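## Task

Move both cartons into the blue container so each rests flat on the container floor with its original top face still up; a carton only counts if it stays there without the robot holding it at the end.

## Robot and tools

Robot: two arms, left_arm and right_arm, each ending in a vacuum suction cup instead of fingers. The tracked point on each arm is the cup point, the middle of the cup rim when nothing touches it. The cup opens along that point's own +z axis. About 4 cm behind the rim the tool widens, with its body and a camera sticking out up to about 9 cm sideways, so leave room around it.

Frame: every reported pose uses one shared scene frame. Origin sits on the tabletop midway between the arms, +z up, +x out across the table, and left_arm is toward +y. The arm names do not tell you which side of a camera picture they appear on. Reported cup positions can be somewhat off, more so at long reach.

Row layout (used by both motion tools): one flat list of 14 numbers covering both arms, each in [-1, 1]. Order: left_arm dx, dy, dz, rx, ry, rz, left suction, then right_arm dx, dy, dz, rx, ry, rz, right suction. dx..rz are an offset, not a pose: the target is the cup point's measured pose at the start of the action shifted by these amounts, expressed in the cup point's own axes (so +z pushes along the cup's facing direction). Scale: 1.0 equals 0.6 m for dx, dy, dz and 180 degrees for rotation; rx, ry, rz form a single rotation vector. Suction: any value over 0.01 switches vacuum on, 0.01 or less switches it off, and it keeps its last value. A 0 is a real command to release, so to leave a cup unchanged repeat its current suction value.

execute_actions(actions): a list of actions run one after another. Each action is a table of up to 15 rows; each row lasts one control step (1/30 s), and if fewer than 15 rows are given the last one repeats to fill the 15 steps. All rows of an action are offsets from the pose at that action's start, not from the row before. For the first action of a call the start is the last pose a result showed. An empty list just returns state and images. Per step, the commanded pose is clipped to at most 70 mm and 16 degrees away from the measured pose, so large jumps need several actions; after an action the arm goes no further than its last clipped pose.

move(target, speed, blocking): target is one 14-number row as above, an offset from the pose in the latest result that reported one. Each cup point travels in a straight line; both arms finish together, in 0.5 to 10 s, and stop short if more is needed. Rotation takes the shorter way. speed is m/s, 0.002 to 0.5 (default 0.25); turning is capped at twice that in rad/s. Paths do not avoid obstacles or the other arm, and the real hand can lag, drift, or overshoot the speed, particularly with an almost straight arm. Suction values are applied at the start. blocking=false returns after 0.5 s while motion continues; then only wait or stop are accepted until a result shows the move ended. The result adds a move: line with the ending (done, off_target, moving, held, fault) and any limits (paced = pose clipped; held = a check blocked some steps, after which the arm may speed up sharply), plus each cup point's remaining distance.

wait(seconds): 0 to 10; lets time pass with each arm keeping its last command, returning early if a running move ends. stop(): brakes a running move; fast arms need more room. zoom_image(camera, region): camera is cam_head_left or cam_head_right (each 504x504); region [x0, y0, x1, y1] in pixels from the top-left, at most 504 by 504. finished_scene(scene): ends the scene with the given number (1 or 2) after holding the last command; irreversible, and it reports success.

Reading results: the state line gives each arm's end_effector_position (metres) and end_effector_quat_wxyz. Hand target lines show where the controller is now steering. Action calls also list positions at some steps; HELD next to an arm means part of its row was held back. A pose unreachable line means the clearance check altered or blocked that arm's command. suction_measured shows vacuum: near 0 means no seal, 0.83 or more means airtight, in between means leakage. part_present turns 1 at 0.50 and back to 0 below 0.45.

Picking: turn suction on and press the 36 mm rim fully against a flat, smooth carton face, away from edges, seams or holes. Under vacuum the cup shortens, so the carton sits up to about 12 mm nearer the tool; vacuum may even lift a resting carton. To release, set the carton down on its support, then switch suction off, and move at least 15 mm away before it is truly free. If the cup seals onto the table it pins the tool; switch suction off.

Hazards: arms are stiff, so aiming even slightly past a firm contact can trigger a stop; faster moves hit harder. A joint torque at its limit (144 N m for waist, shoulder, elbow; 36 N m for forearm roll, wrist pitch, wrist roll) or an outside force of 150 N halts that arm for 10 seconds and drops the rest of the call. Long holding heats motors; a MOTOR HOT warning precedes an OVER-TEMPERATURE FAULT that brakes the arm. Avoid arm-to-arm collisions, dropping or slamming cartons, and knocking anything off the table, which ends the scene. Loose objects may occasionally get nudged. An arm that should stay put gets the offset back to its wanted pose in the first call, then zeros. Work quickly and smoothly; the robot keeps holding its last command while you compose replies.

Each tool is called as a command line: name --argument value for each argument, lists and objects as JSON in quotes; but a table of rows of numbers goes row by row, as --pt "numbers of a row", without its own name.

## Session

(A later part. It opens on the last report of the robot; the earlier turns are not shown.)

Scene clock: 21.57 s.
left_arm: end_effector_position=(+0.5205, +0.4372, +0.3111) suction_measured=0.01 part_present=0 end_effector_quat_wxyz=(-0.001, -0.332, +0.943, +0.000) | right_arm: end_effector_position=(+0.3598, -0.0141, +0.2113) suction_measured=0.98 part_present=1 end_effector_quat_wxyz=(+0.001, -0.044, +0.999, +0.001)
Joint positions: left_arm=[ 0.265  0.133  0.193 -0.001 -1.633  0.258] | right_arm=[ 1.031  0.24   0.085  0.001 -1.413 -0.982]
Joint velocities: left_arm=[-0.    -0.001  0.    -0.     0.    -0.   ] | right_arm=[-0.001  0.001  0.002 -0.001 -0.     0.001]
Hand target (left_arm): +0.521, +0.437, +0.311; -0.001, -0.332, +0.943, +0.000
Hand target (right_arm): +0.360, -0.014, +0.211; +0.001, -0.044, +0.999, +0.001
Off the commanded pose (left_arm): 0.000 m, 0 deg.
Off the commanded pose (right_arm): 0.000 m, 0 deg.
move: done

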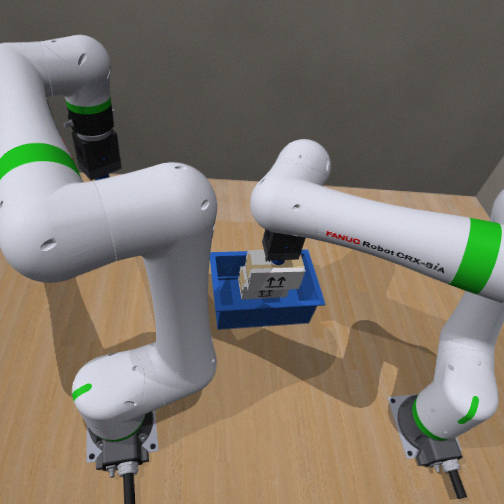

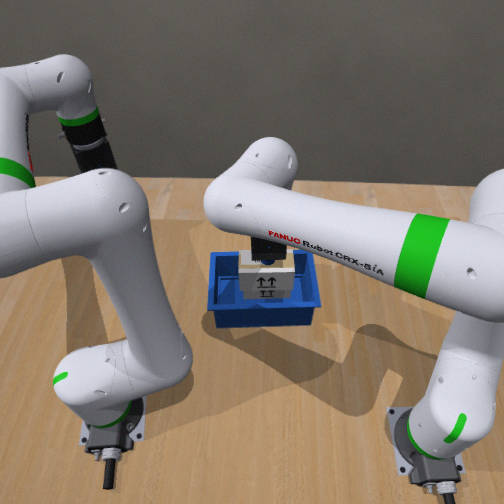

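move --target '[0,0,0,0,0,0,0, 0.02,0,0.06,0,0,0,1]' --speed 0.04

zoom_image --camera "cam_head_left" --region '[180,200,350,345]'

Scene clock: 23.33 s.
left_arm: end_effector_position=(+0.5205, +0.4372, +0.3111) suction_measured=0.01 part_present=0 end_effector_quat_wxyz=(-0.001, -0.332, +0.943, +0.000) | right_arm: end_effector_position=(+0.3479, -0.0149, +0.1753) suction_measured=0.98 part_present=1 end_effector_quat_wxyz=(+0.001, -0.044, +0.999, +0.001)
Joint positions: left_arm=[ 0.265  0.133  0.193 -0.001 -1.633  0.258] | right_arm=[ 1.051  0.236 -0.005  0.001 -1.327 -1.001]
Joint velocities: left_arm=[-0.001 -0.001  0.    -0.    -0.     0.001] | right_arm=[ 0.    -0.     0.    -0.     0.    -0.001]
Hand target (left_arm): +0.521, +0.437, +0.311; -0.001, -0.332, +0.943, +0.000
Hand target (right_arm): +0.348, -0.015, +0.175; +0.001, -0.044, +0.999, +0.001
Off the commanded pose (left_arm): 0.000 m, 0 deg.
Off the commanded pose (right_arm): 0.000 m, 0 deg.
move: done

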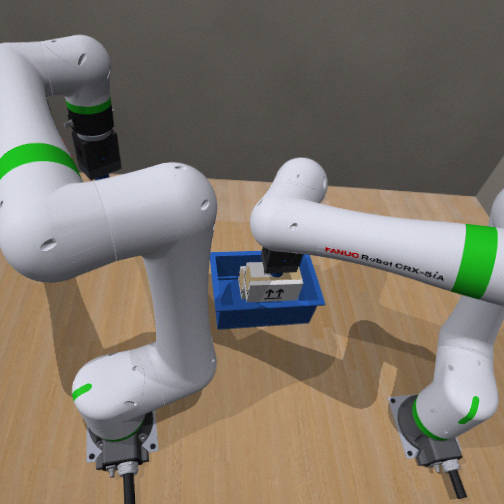

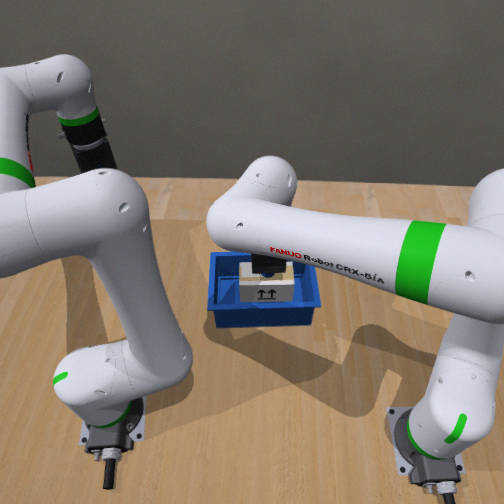

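Region (180, 200, 350, 345) of cam_head_left's 504x504 image, scaled by 2.965, with more detail than that image has; it fills the top 430 rows of this view, and the rest is white.

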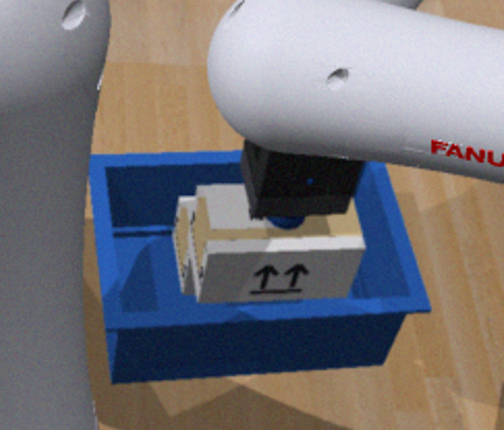

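move --target '[0,0,0,0,0,0,0, 0.02,0,0.017,0,0,0,1]' --speed 0.02

zoom_image --camera "cam_head_left" --region '[180,200,350,345]'

Scene clock: 24.47 s.
left_arm: end_effector_position=(+0.5205, +0.4372, +0.3111) suction_measured=0.01 part_present=0 end_effector_quat_wxyz=(-0.001, -0.332, +0.943, +0.000) | right_arm: end_effector_position=(+0.3360, -0.0159, +0.1650) suction_measured=0.98 part_present=1 end_effector_quat_wxyz=(+0.001, -0.044, +0.999, +0.001)
Joint positions: left_arm=[ 0.265  0.133  0.193 -0.001 -1.633  0.258] | right_arm=[ 1.07   0.221 -0.048  0.001 -1.299 -1.021]
Joint velocities: left_arm=[-0.001 -0.002 -0.     0.     0.    -0.   ] | right_arm=[ 0.    -0.    -0.002 -0.    -0.    -0.   ]
Hand target (left_arm): +0.521, +0.437, +0.311; -0.001, -0.332, +0.943, +0.000
Hand target (right_arm): +0.336, -0.016, +0.165; +0.001, -0.044, +0.999, +0.001
Off the commanded pose (left_arm): 0.000 m, 0 deg.
Off the commanded pose (right_arm): 0.000 m, 0 deg.
move: done

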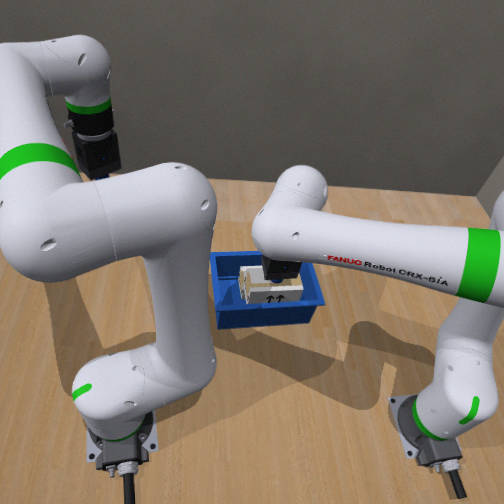

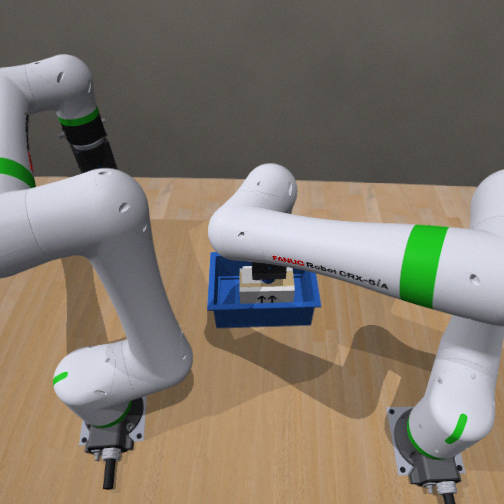

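Region (180, 200, 350, 345) of cam_head_left's 504x504 image, scaled by 2.965, with more detail than that image has; it fills the top 430 rows of this view, and the rest is white.

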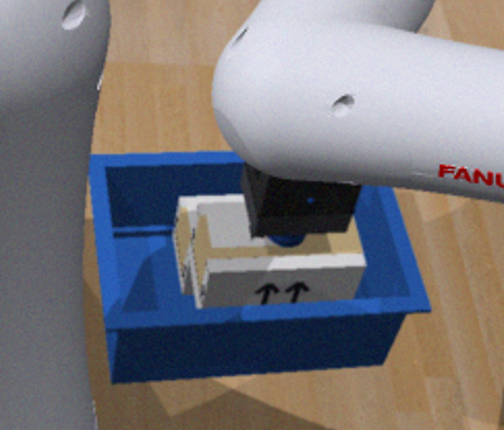

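Bin unmoved. Continue a bit.

move --target '[0,0,0,0,0,0,0, 0.017,0,0,0,0,0,1]' --speed 0.02

zoom_image --camera "cam_head_left" --region '[180,200,350,345]'

Scene clock: 25.33 s.
left_arm: end_effector_position=(+0.5205, +0.4372, +0.3111) suction_measured=0.01 part_present=0 end_effector_quat_wxyz=(-0.001, -0.332, +0.943, +0.000) | right_arm: end_effector_position=(+0.3258, -0.0168, +0.1650) suction_measured=0.98 part_present=1 end_effector_quat_wxyz=(+0.001, -0.044, +0.999, +0.001)
Joint positions: left_arm=[ 0.265  0.133  0.193 -0.001 -1.633  0.258] | right_arm=[ 1.088  0.203 -0.069  0.001 -1.295 -1.039]
Joint velocities: left_arm=[ 0.    -0.001 -0.    -0.001  0.    -0.   ] | right_arm=[ 0.    -0.    -0.001  0.    -0.    -0.001]
Hand target (left_arm): +0.521, +0.437, +0.311; -0.001, -0.332, +0.943, +0.000
Hand target (right_arm): +0.326, -0.017, +0.165; +0.001, -0.044, +0.999, +0.001
Off the commanded pose (left_arm): 0.000 m, 0 deg.
Off the commanded pose (right_arm): 0.000 m, 0 deg.
move: done

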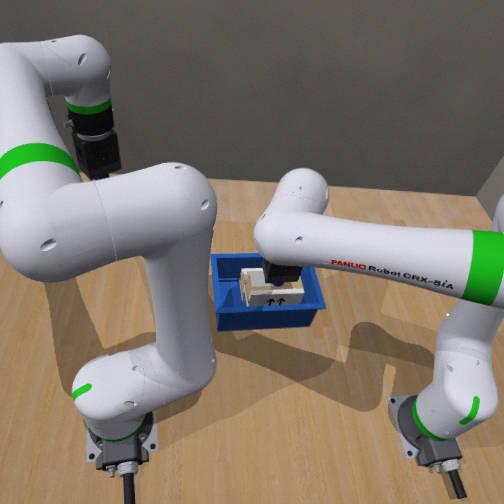

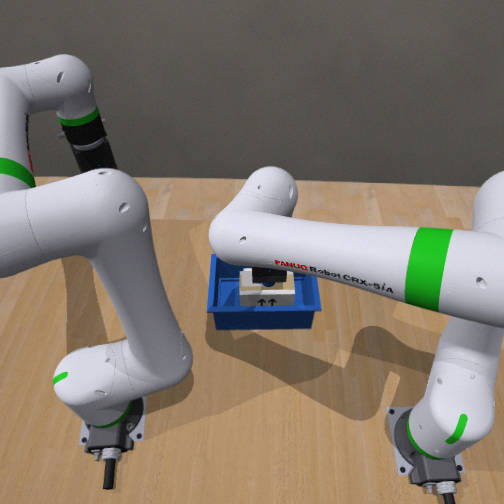

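Region (180, 200, 350, 345) of cam_head_left's 504x504 image, scaled by 2.965, with more detail than that image has; it fills the top 430 rows of this view, and the rest is white.

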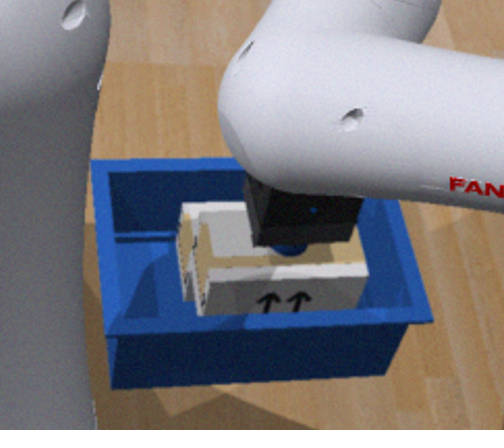

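Contact. Lower.

move --target '[0,0,0,0,0,0,0, -0.004,0,0.03,0,0,0,1]' --speed 0.015

zoom_image --camera "cam_head_left" --region '[180,200,350,345]'

Scene clock: 26.93 s.
left_arm: end_effector_position=(+0.5205, +0.4372, +0.3111) suction_measured=0.01 part_present=0 end_effector_quat_wxyz=(-0.001, -0.332, +0.943, +0.000) | right_arm: end_effector_position=(+0.3282, -0.0165, +0.1470) suction_measured=0.98 part_present=1 end_effector_quat_wxyz=(+0.001, -0.044, +0.999, +0.001)
Joint positions: left_arm=[ 0.265  0.133  0.193 -0.001 -1.633  0.258] | right_arm=[ 1.084  0.22  -0.092  0.001 -1.255 -1.034]
Joint velocities: left_arm=[-0.001 -0.001  0.    -0.001 -0.    -0.   ] | right_arm=[ 0.     0.    -0.001  0.    -0.    -0.001]
Hand target (left_arm): +0.521, +0.437, +0.311; -0.001, -0.332, +0.943, +0.000
Hand target (right_arm): +0.328, -0.016, +0.147; +0.001, -0.044, +0.999, +0.001
Off the commanded pose (left_arm): 0.000 m, 0 deg.
Off the commanded pose (right_arm): 0.000 m, 0 deg.
move: done

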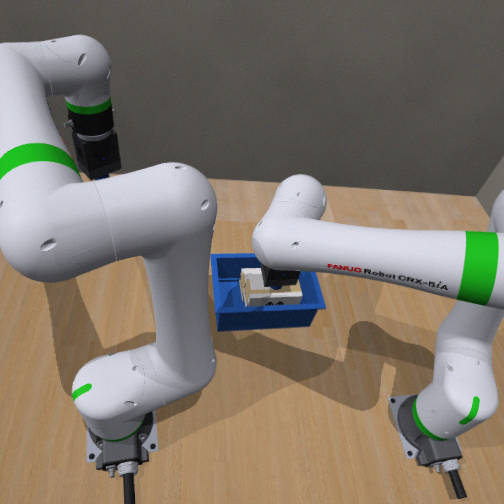

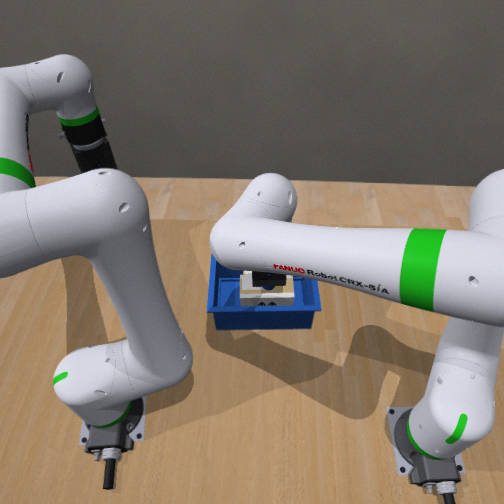

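Region (180, 200, 350, 345) of cam_head_left's 504x504 image, scaled by 2.965, with more detail than that image has; it fills the top 430 rows of this view, and the rest is white.

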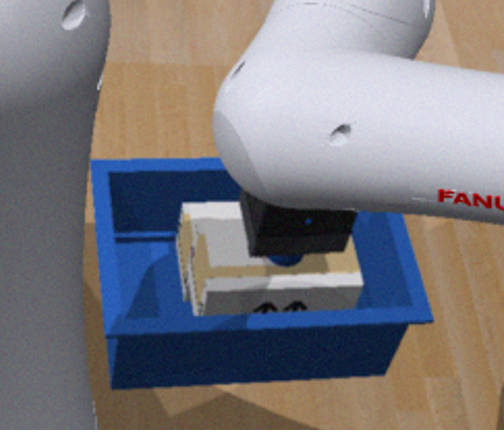

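move --target '[0,0,0,0,0,0,0, 0,0,0.02,0,0,0,1]' --speed 0.012

zoom_image --camera "cam_head_left" --region '[180,200,350,345]'

Scene clock: 28.33 s.
left_arm: end_effector_position=(+0.5205, +0.4372, +0.3111) suction_measured=0.01 part_present=0 end_effector_quat_wxyz=(-0.001, -0.332, +0.943, +0.000) | right_arm: end_effector_position=(+0.3283, -0.0164, +0.1350) suction_measured=0.98 part_present=1 end_effector_quat_wxyz=(+0.001, -0.044, +0.999, +0.001)
Joint positions: left_arm=[ 0.265  0.133  0.193 -0.001 -1.633  0.258] | right_arm=[ 1.084  0.23  -0.11   0.001 -1.228 -1.034]
Joint velocities: left_arm=[-0.     0.001  0.     0.     0.     0.002] | right_arm=[ 0.    -0.    -0.002  0.    -0.002  0.001]
Hand target (left_arm): +0.521, +0.437, +0.311; -0.001, -0.332, +0.943, +0.000
Hand target (right_arm): +0.328, -0.016, +0.135; +0.001, -0.044, +0.999, +0.001
Off the commanded pose (left_arm): 0.000 m, 0 deg.
Off the commanded pose (right_arm): 0.000 m, 0 deg.
move: done

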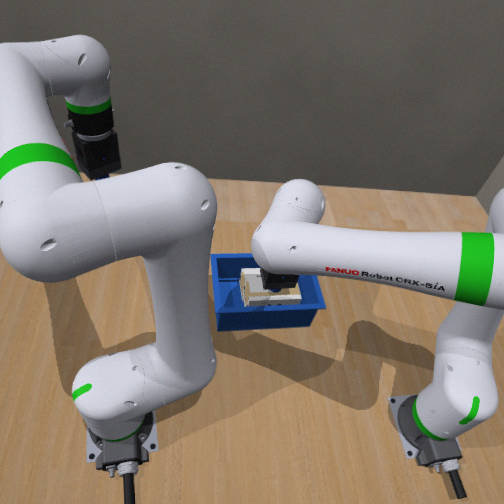

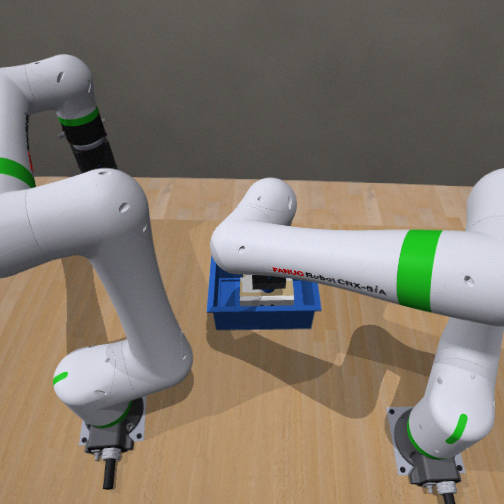

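Region (180, 200, 350, 345) of cam_head_left's 504x504 image, scaled by 2.965, with more detail than that image has; it fills the top 430 rows of this view, and the rest is white.

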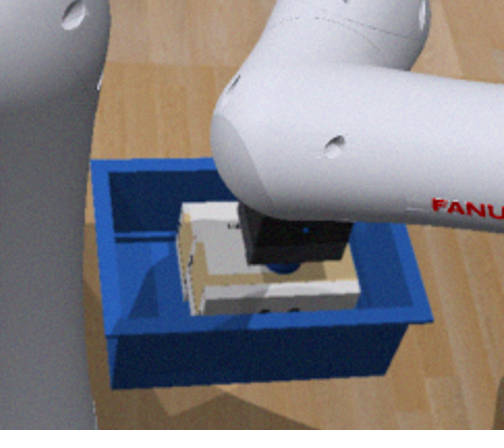

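Passing fine.

move --target '[0,0,0,0,0,0,0, 0,0,0.035,0,0,0,1]' --speed 0.02

move --target '[0,0,0,0,0,0,0, -0.025,0,0,0,0,0,1]' --speed 0.015

zoom_image --camera "cam_head_left" --region '[180,200,350,345]'

Scene clock: 29.73 s.
left_arm: end_effector_position=(+0.5205, +0.4372, +0.3111) suction_measured=0.01 part_present=0 end_effector_quat_wxyz=(-0.001, -0.332, +0.943, +0.000) | right_arm: end_effector_position=(+0.3283, -0.0163, +0.1140) suction_measured=0.98 part_present=1 end_effector_quat_wxyz=(+0.001, -0.044, +0.999, +0.001)
Joint positions: left_arm=[ 0.265  0.133  0.193 -0.001 -1.633  0.258] | right_arm=[ 1.084  0.249 -0.139  0.001 -1.18  -1.034]
Joint velocities: left_arm=[-0.001 -0.    -0.    -0.    -0.     0.002] | right_arm=[-0.     0.    -0.001 -0.    -0.001 -0.001]
Hand target (left_arm): +0.521, +0.437, +0.311; -0.001, -0.332, +0.943, +0.000
Hand target (right_arm): +0.328, -0.016, +0.114; +0.001, -0.044, +0.999, +0.001
Off the commanded pose (left_arm): 0.000 m, 0 deg.
Off the commanded pose (right_arm): 0.000 m, 0 deg.
move: done

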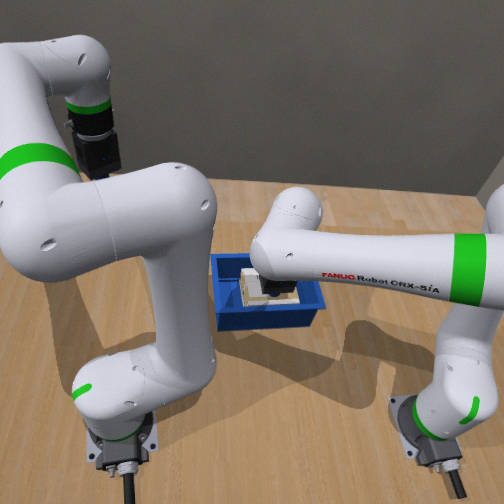

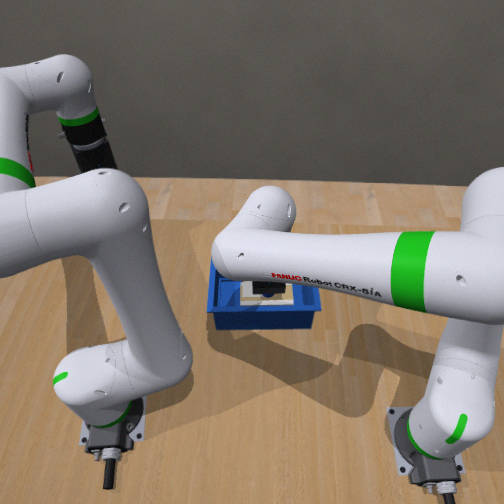

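Scene clock: 30.97 s.
left_arm: end_effector_position=(+0.5205, +0.4372, +0.3111) suction_measured=0.01 part_present=0 end_effector_quat_wxyz=(-0.001, -0.332, +0.943, +0.000) | right_arm: end_effector_position=(+0.3433, -0.0150, +0.1140) suction_measured=0.98 part_present=1 end_effector_quat_wxyz=(+0.001, -0.044, +0.999, +0.001)
Joint positions: left_arm=[ 0.265  0.133  0.193 -0.001 -1.633  0.258] | right_arm=[ 1.058  0.274 -0.107  0.001 -1.187 -1.009]
Joint velocities: left_arm=[-0.001  0.002 -0.    -0.     0.    -0.   ] | right_arm=[-0.     0.     0.     0.     0.001  0.   ]
Hand target (left_arm): +0.521, +0.437, +0.311; -0.001, -0.332, +0.943, +0.000
Hand target (right_arm): +0.343, -0.015, +0.114; +0.001, -0.044, +0.999, +0.001
Off the commanded pose (left_arm): 0.000 m, 0 deg.
Off the commanded pose (right_arm): 0.000 m, 0 deg.
move: done

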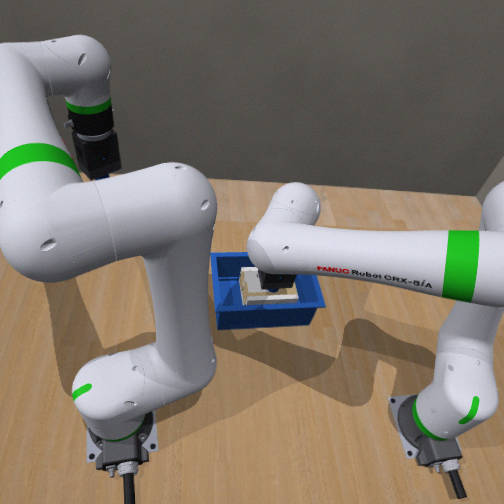

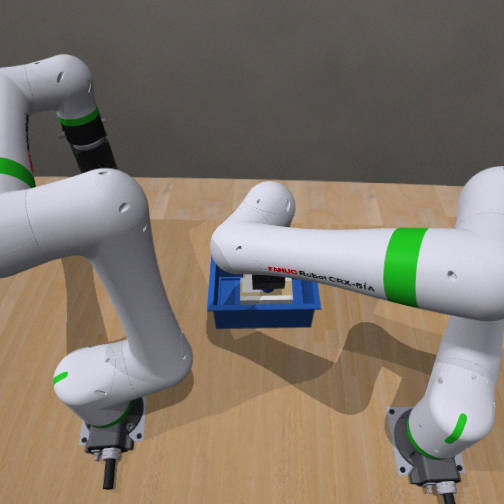

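Region (180, 200, 350, 345) of cam_head_left's 504x504 image, scaled by 2.965, with more detail than that image has; it fills the top 430 rows of this view, and the rest is white.

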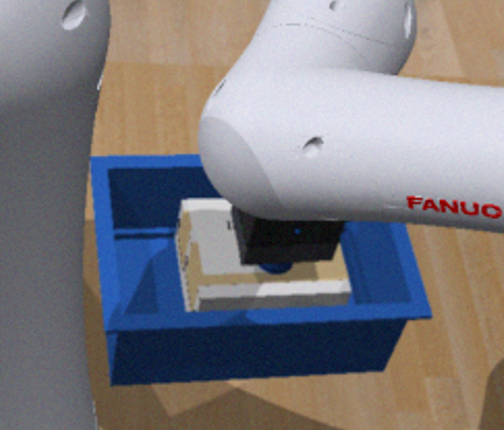

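Bin moved ~5 mm; gap is tight (~12 mm). Back off 1 mm and lower.

move --target '[0,0,0,0,0,0,0, 0.0015,0,0.035,0,0,0,1]' --speed 0.012

zoom_image --camera "cam_head_left" --region '[180,200,350,345]'

Scene clock: 33.13 s.
left_arm: end_effector_position=(+0.5205, +0.4372, +0.3111) suction_measured=0.01 part_present=0 end_effector_quat_wxyz=(-0.001, -0.332, +0.943, +0.000) | right_arm: end_effector_position=(+0.3425, -0.0150, +0.0930) suction_measured=0.98 part_present=1 end_effector_quat_wxyz=(+0.001, -0.044, +0.999, +0.001)
Joint positions: left_arm=[ 0.265  0.133  0.193 -0.001 -1.633  0.258] | right_arm=[ 1.06   0.293 -0.136  0.001 -1.139 -1.011]
Joint velocities: left_arm=[ 0.    -0.001  0.     0.001  0.     0.001] | right_arm=[ 0.     0.     0.    -0.    -0.001  0.   ]
Hand target (left_arm): +0.521, +0.437, +0.311; -0.001, -0.332, +0.943, +0.000
Hand target (right_arm): +0.342, -0.015, +0.093; +0.001, -0.044, +0.999, +0.001
Off the commanded pose (left_arm): 0.000 m, 0 deg.
Off the commanded pose (right_arm): 0.000 m, 0 deg.
move: done

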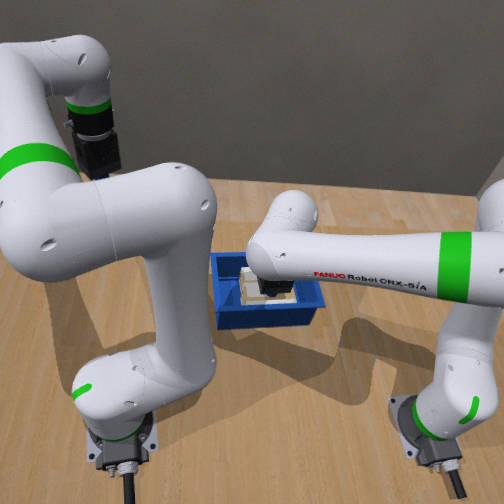

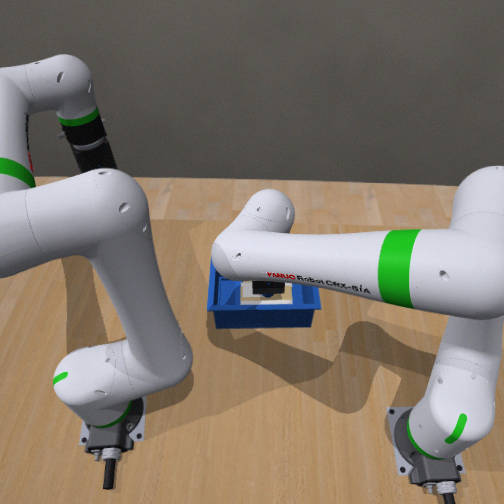

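Region (180, 200, 350, 345) of cam_head_left's 504x504 image, scaled by 2.965, with more detail than that image has; it fills the top 430 rows of this view, and the rest is white.

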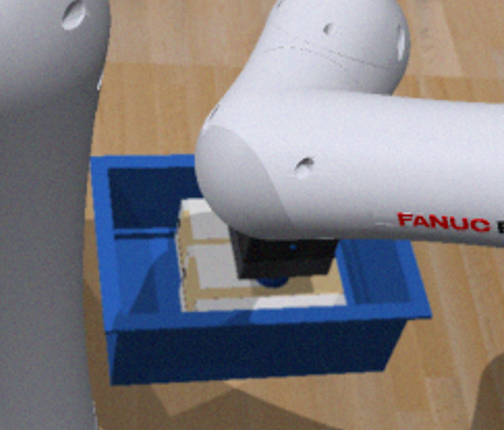

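move --target '[0,0,0,0,0,0,0, 0,0,0.017,0,0,0,1]' --speed 0.01

execute_actions --actions '[[[0,0,0,0,0,0,0,0,0,0,0,0,0,0]]]'

move --target '[0,0,0,0,0,0,0, 0,0,-0.12,0,0,0,0]' --speed 0.1

move --target '[0,0,0,0,0,0,0, -0.1,-0.4,-0.12,0,0,0,0]'

zoom_image --camera "cam_head_left" --region '[180,200,350,345]'

Scene clock: 34.73 s.
left_arm: end_effector_position=(+0.5205, +0.4372, +0.3111) suction_measured=0.01 part_present=0 end_effector_quat_wxyz=(-0.001, -0.332, +0.943, +0.000) | right_arm: end_effector_position=(+0.3425, -0.0149, +0.0828) suction_measured=0.98 part_present=1 end_effector_quat_wxyz=(+0.001, -0.044, +0.999, +0.001)
Joint positions: left_arm=[ 0.265  0.133  0.193 -0.001 -1.633  0.258] | right_arm=[ 1.06   0.304 -0.148  0.001 -1.116 -1.011]
Joint velocities: left_arm=[-0.     0.001 -0.     0.001  0.    -0.001] | right_arm=[ 0.     0.     0.001 -0.     0.    -0.   ]
Hand target (left_arm): +0.521, +0.437, +0.311; -0.001, -0.332, +0.943, +0.000
Hand target (right_arm): +0.342, -0.015, +0.083; +0.001, -0.044, +0.999, +0.001
Off the commanded pose (left_arm): 0.000 m, 0 deg.
Off the commanded pose (right_arm): 0.000 m, 0 deg.
move: done

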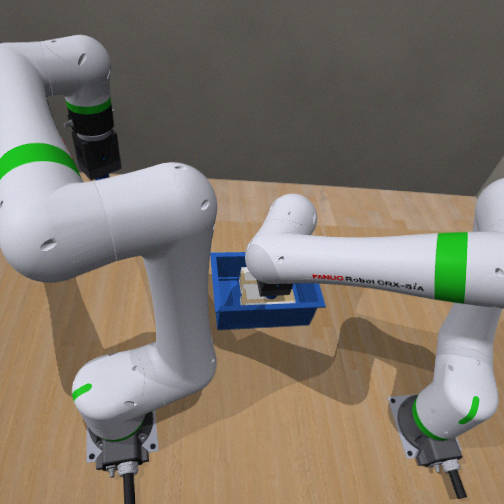

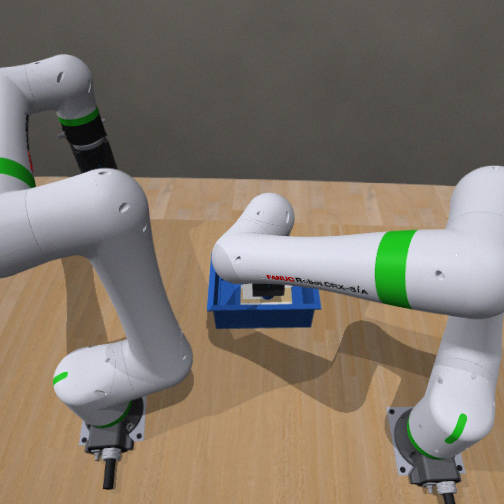

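Scene clock: 35.23 s.
left_arm: end_effector_position=(+0.5205, +0.4372, +0.3111) suction_measured=0.01 part_present=0 end_effector_quat_wxyz=(-0.001, -0.332, +0.943, +0.000) | right_arm: end_effector_position=(+0.3425, -0.0149, +0.0828) suction_measured=0.00 part_present=0 end_effector_quat_wxyz=(+0.001, -0.044, +0.999, +0.001)
Joint positions: left_arm=[ 0.265  0.133  0.193 -0.001 -1.633  0.258] | right_arm=[ 1.06   0.304 -0.148  0.001 -1.116 -1.011]
Joint velocities: left_arm=[0.    0.    0.001 0.001 0.    0.   ] | right_arm=[ 0.    -0.    -0.001  0.    -0.    -0.   ]
Hand target (left_arm): +0.521, +0.437, +0.311; -0.001, -0.332, +0.943, +0.000
Hand target (right_arm): +0.342, -0.015, +0.083; +0.001, -0.044, +0.999, +0.001
Off the commanded pose (left_arm): 0.000 m, 0 deg.
Off the commanded pose (right_arm): 0.000 m, 0 deg.
Step readings (end_effector_position):
0: left_arm (+0.5205, +0.4372, +0.3111) | right_arm (+0.3425, -0.0149, +0.0828)
1: left_arm (+0.5205, +0.4372, +0.3111) | right_arm (+0.3425, -0.0149, +0.0828)
2: left_arm (+0.5205, +0.4372, +0.3111) | right_arm (+0.3425, -0.0149, +0.0828)
4: left_arm (+0.5205, +0.4372, +0.3111) | right_arm (+0.3425, -0.0149, +0.0828)
8: left_arm (+0.5205, +0.4372, +0.3111) | right_arm (+0.3425, -0.0149, +0.0828)
15: end_effector_position above

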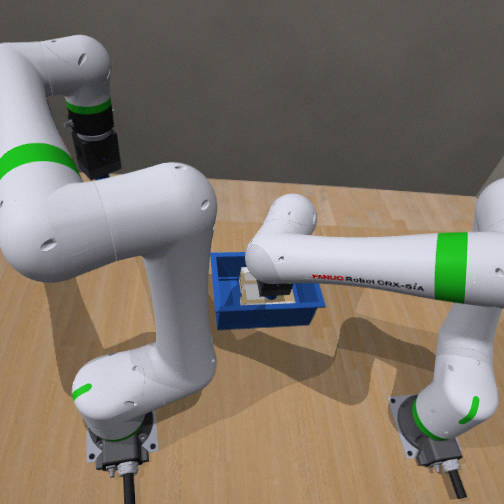

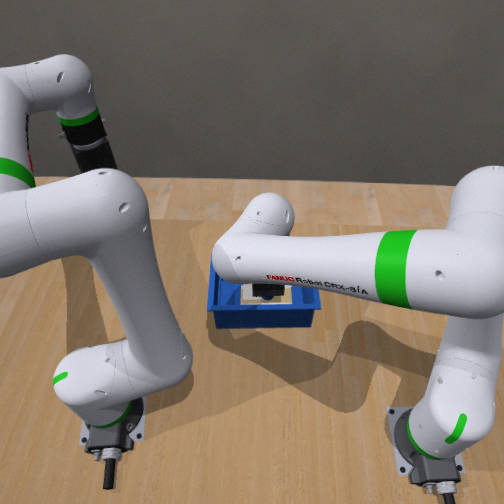

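Scene clock: 36.27 s.
left_arm: end_effector_position=(+0.5205, +0.4372, +0.3111) suction_measured=0.01 part_present=0 end_effector_quat_wxyz=(-0.001, -0.332, +0.943, +0.000) | right_arm: end_effector_position=(+0.3423, -0.0153, +0.1549) suction_measured=0.00 part_present=0 end_effector_quat_wxyz=(+0.001, -0.044, +0.999, +0.001)
Joint positions: left_arm=[ 0.265  0.133  0.193 -0.001 -1.633  0.258] | right_arm=[ 1.06   0.239 -0.05   0.001 -1.279 -1.011]
Joint velocities: left_arm=[-0.     0.001 -0.     0.001 -0.     0.001] | right_arm=[-0. -0. -0. -0.  0.  0.]
Hand target (left_arm): +0.521, +0.437, +0.311; -0.001, -0.332, +0.943, +0.000
Hand target (right_arm): +0.342, -0.015, +0.155; +0.001, -0.044, +0.999, +0.001
Off the commanded pose (left_arm): 0.000 m, 0 deg.
Off the commanded pose (right_arm): 0.000 m, 0 deg.
move: done

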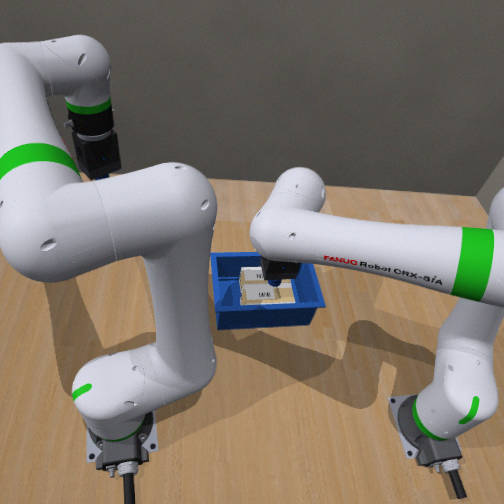

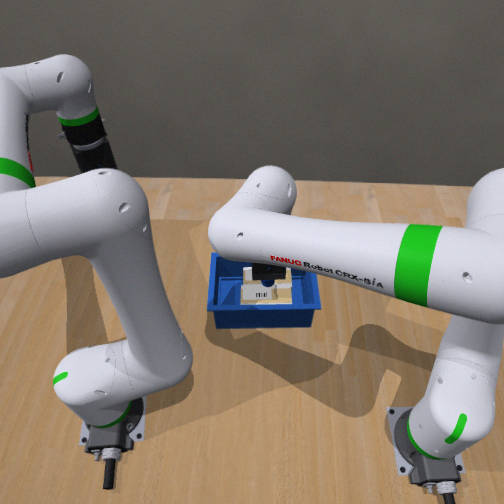

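Scene clock: 37.70 s.
left_arm: end_effector_position=(+0.5205, +0.4372, +0.3111) suction_measured=0.01 part_present=0 end_effector_quat_wxyz=(-0.001, -0.332, +0.943, +0.000) | right_arm: end_effector_position=(+0.4230, -0.2496, +0.2268) suction_measured=0.00 part_present=0 end_effector_quat_wxyz=(+0.002, -0.044, +0.999, +0.001)
Joint positions: left_arm=[ 0.265  0.133  0.193 -0.001 -1.633  0.258] | right_arm=[ 0.608  0.031 -0.114  0.001 -1.423 -0.559]
Joint velocities: left_arm=[ 0.     0.001 -0.     0.     0.     0.   ] | right_arm=[-0.001  0.001 -0.001 -0.001 -0.002 -0.   ]
Hand target (left_arm): +0.521, +0.437, +0.311; -0.001, -0.332, +0.943, +0.000
Hand target (right_arm): +0.423, -0.250, +0.227; +0.002, -0.044, +0.999, +0.001
Off the commanded pose (left_arm): 0.000 m, 0 deg.
Off the commanded pose (right_arm): 0.000 m, 0 deg.
move: done

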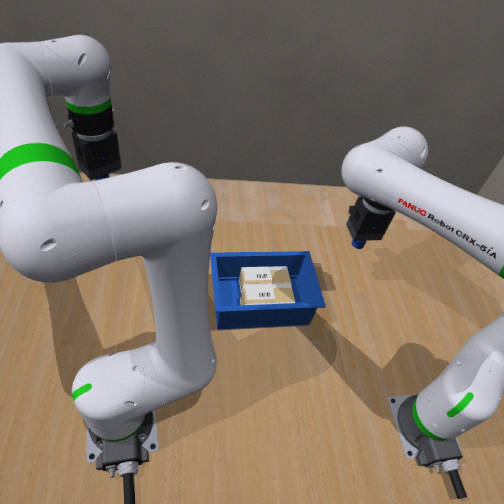

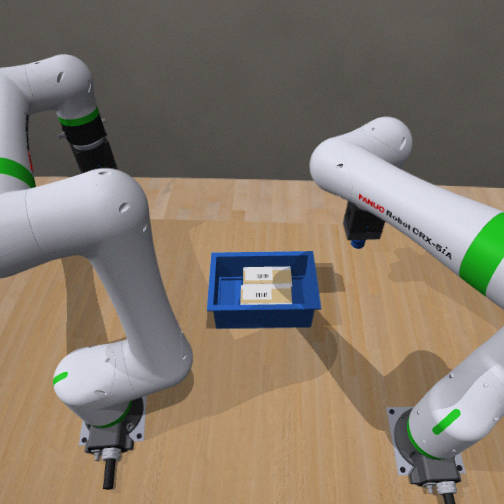

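Region (180, 200, 350, 345) of cam_head_left's 504x504 image, scaled by 2.965, with more detail than that image has; it fills the top 430 rows of this view, and the rest is white.

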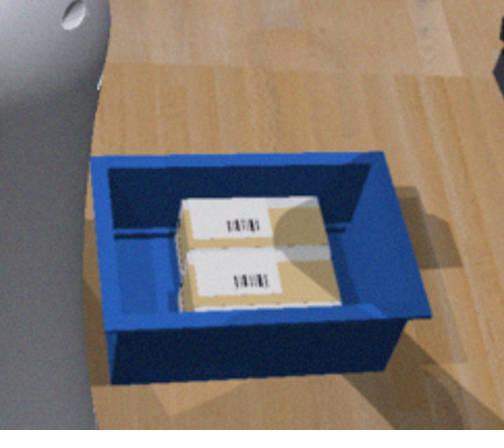

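finished_scene --scene 2

The scene is finished: the task was done.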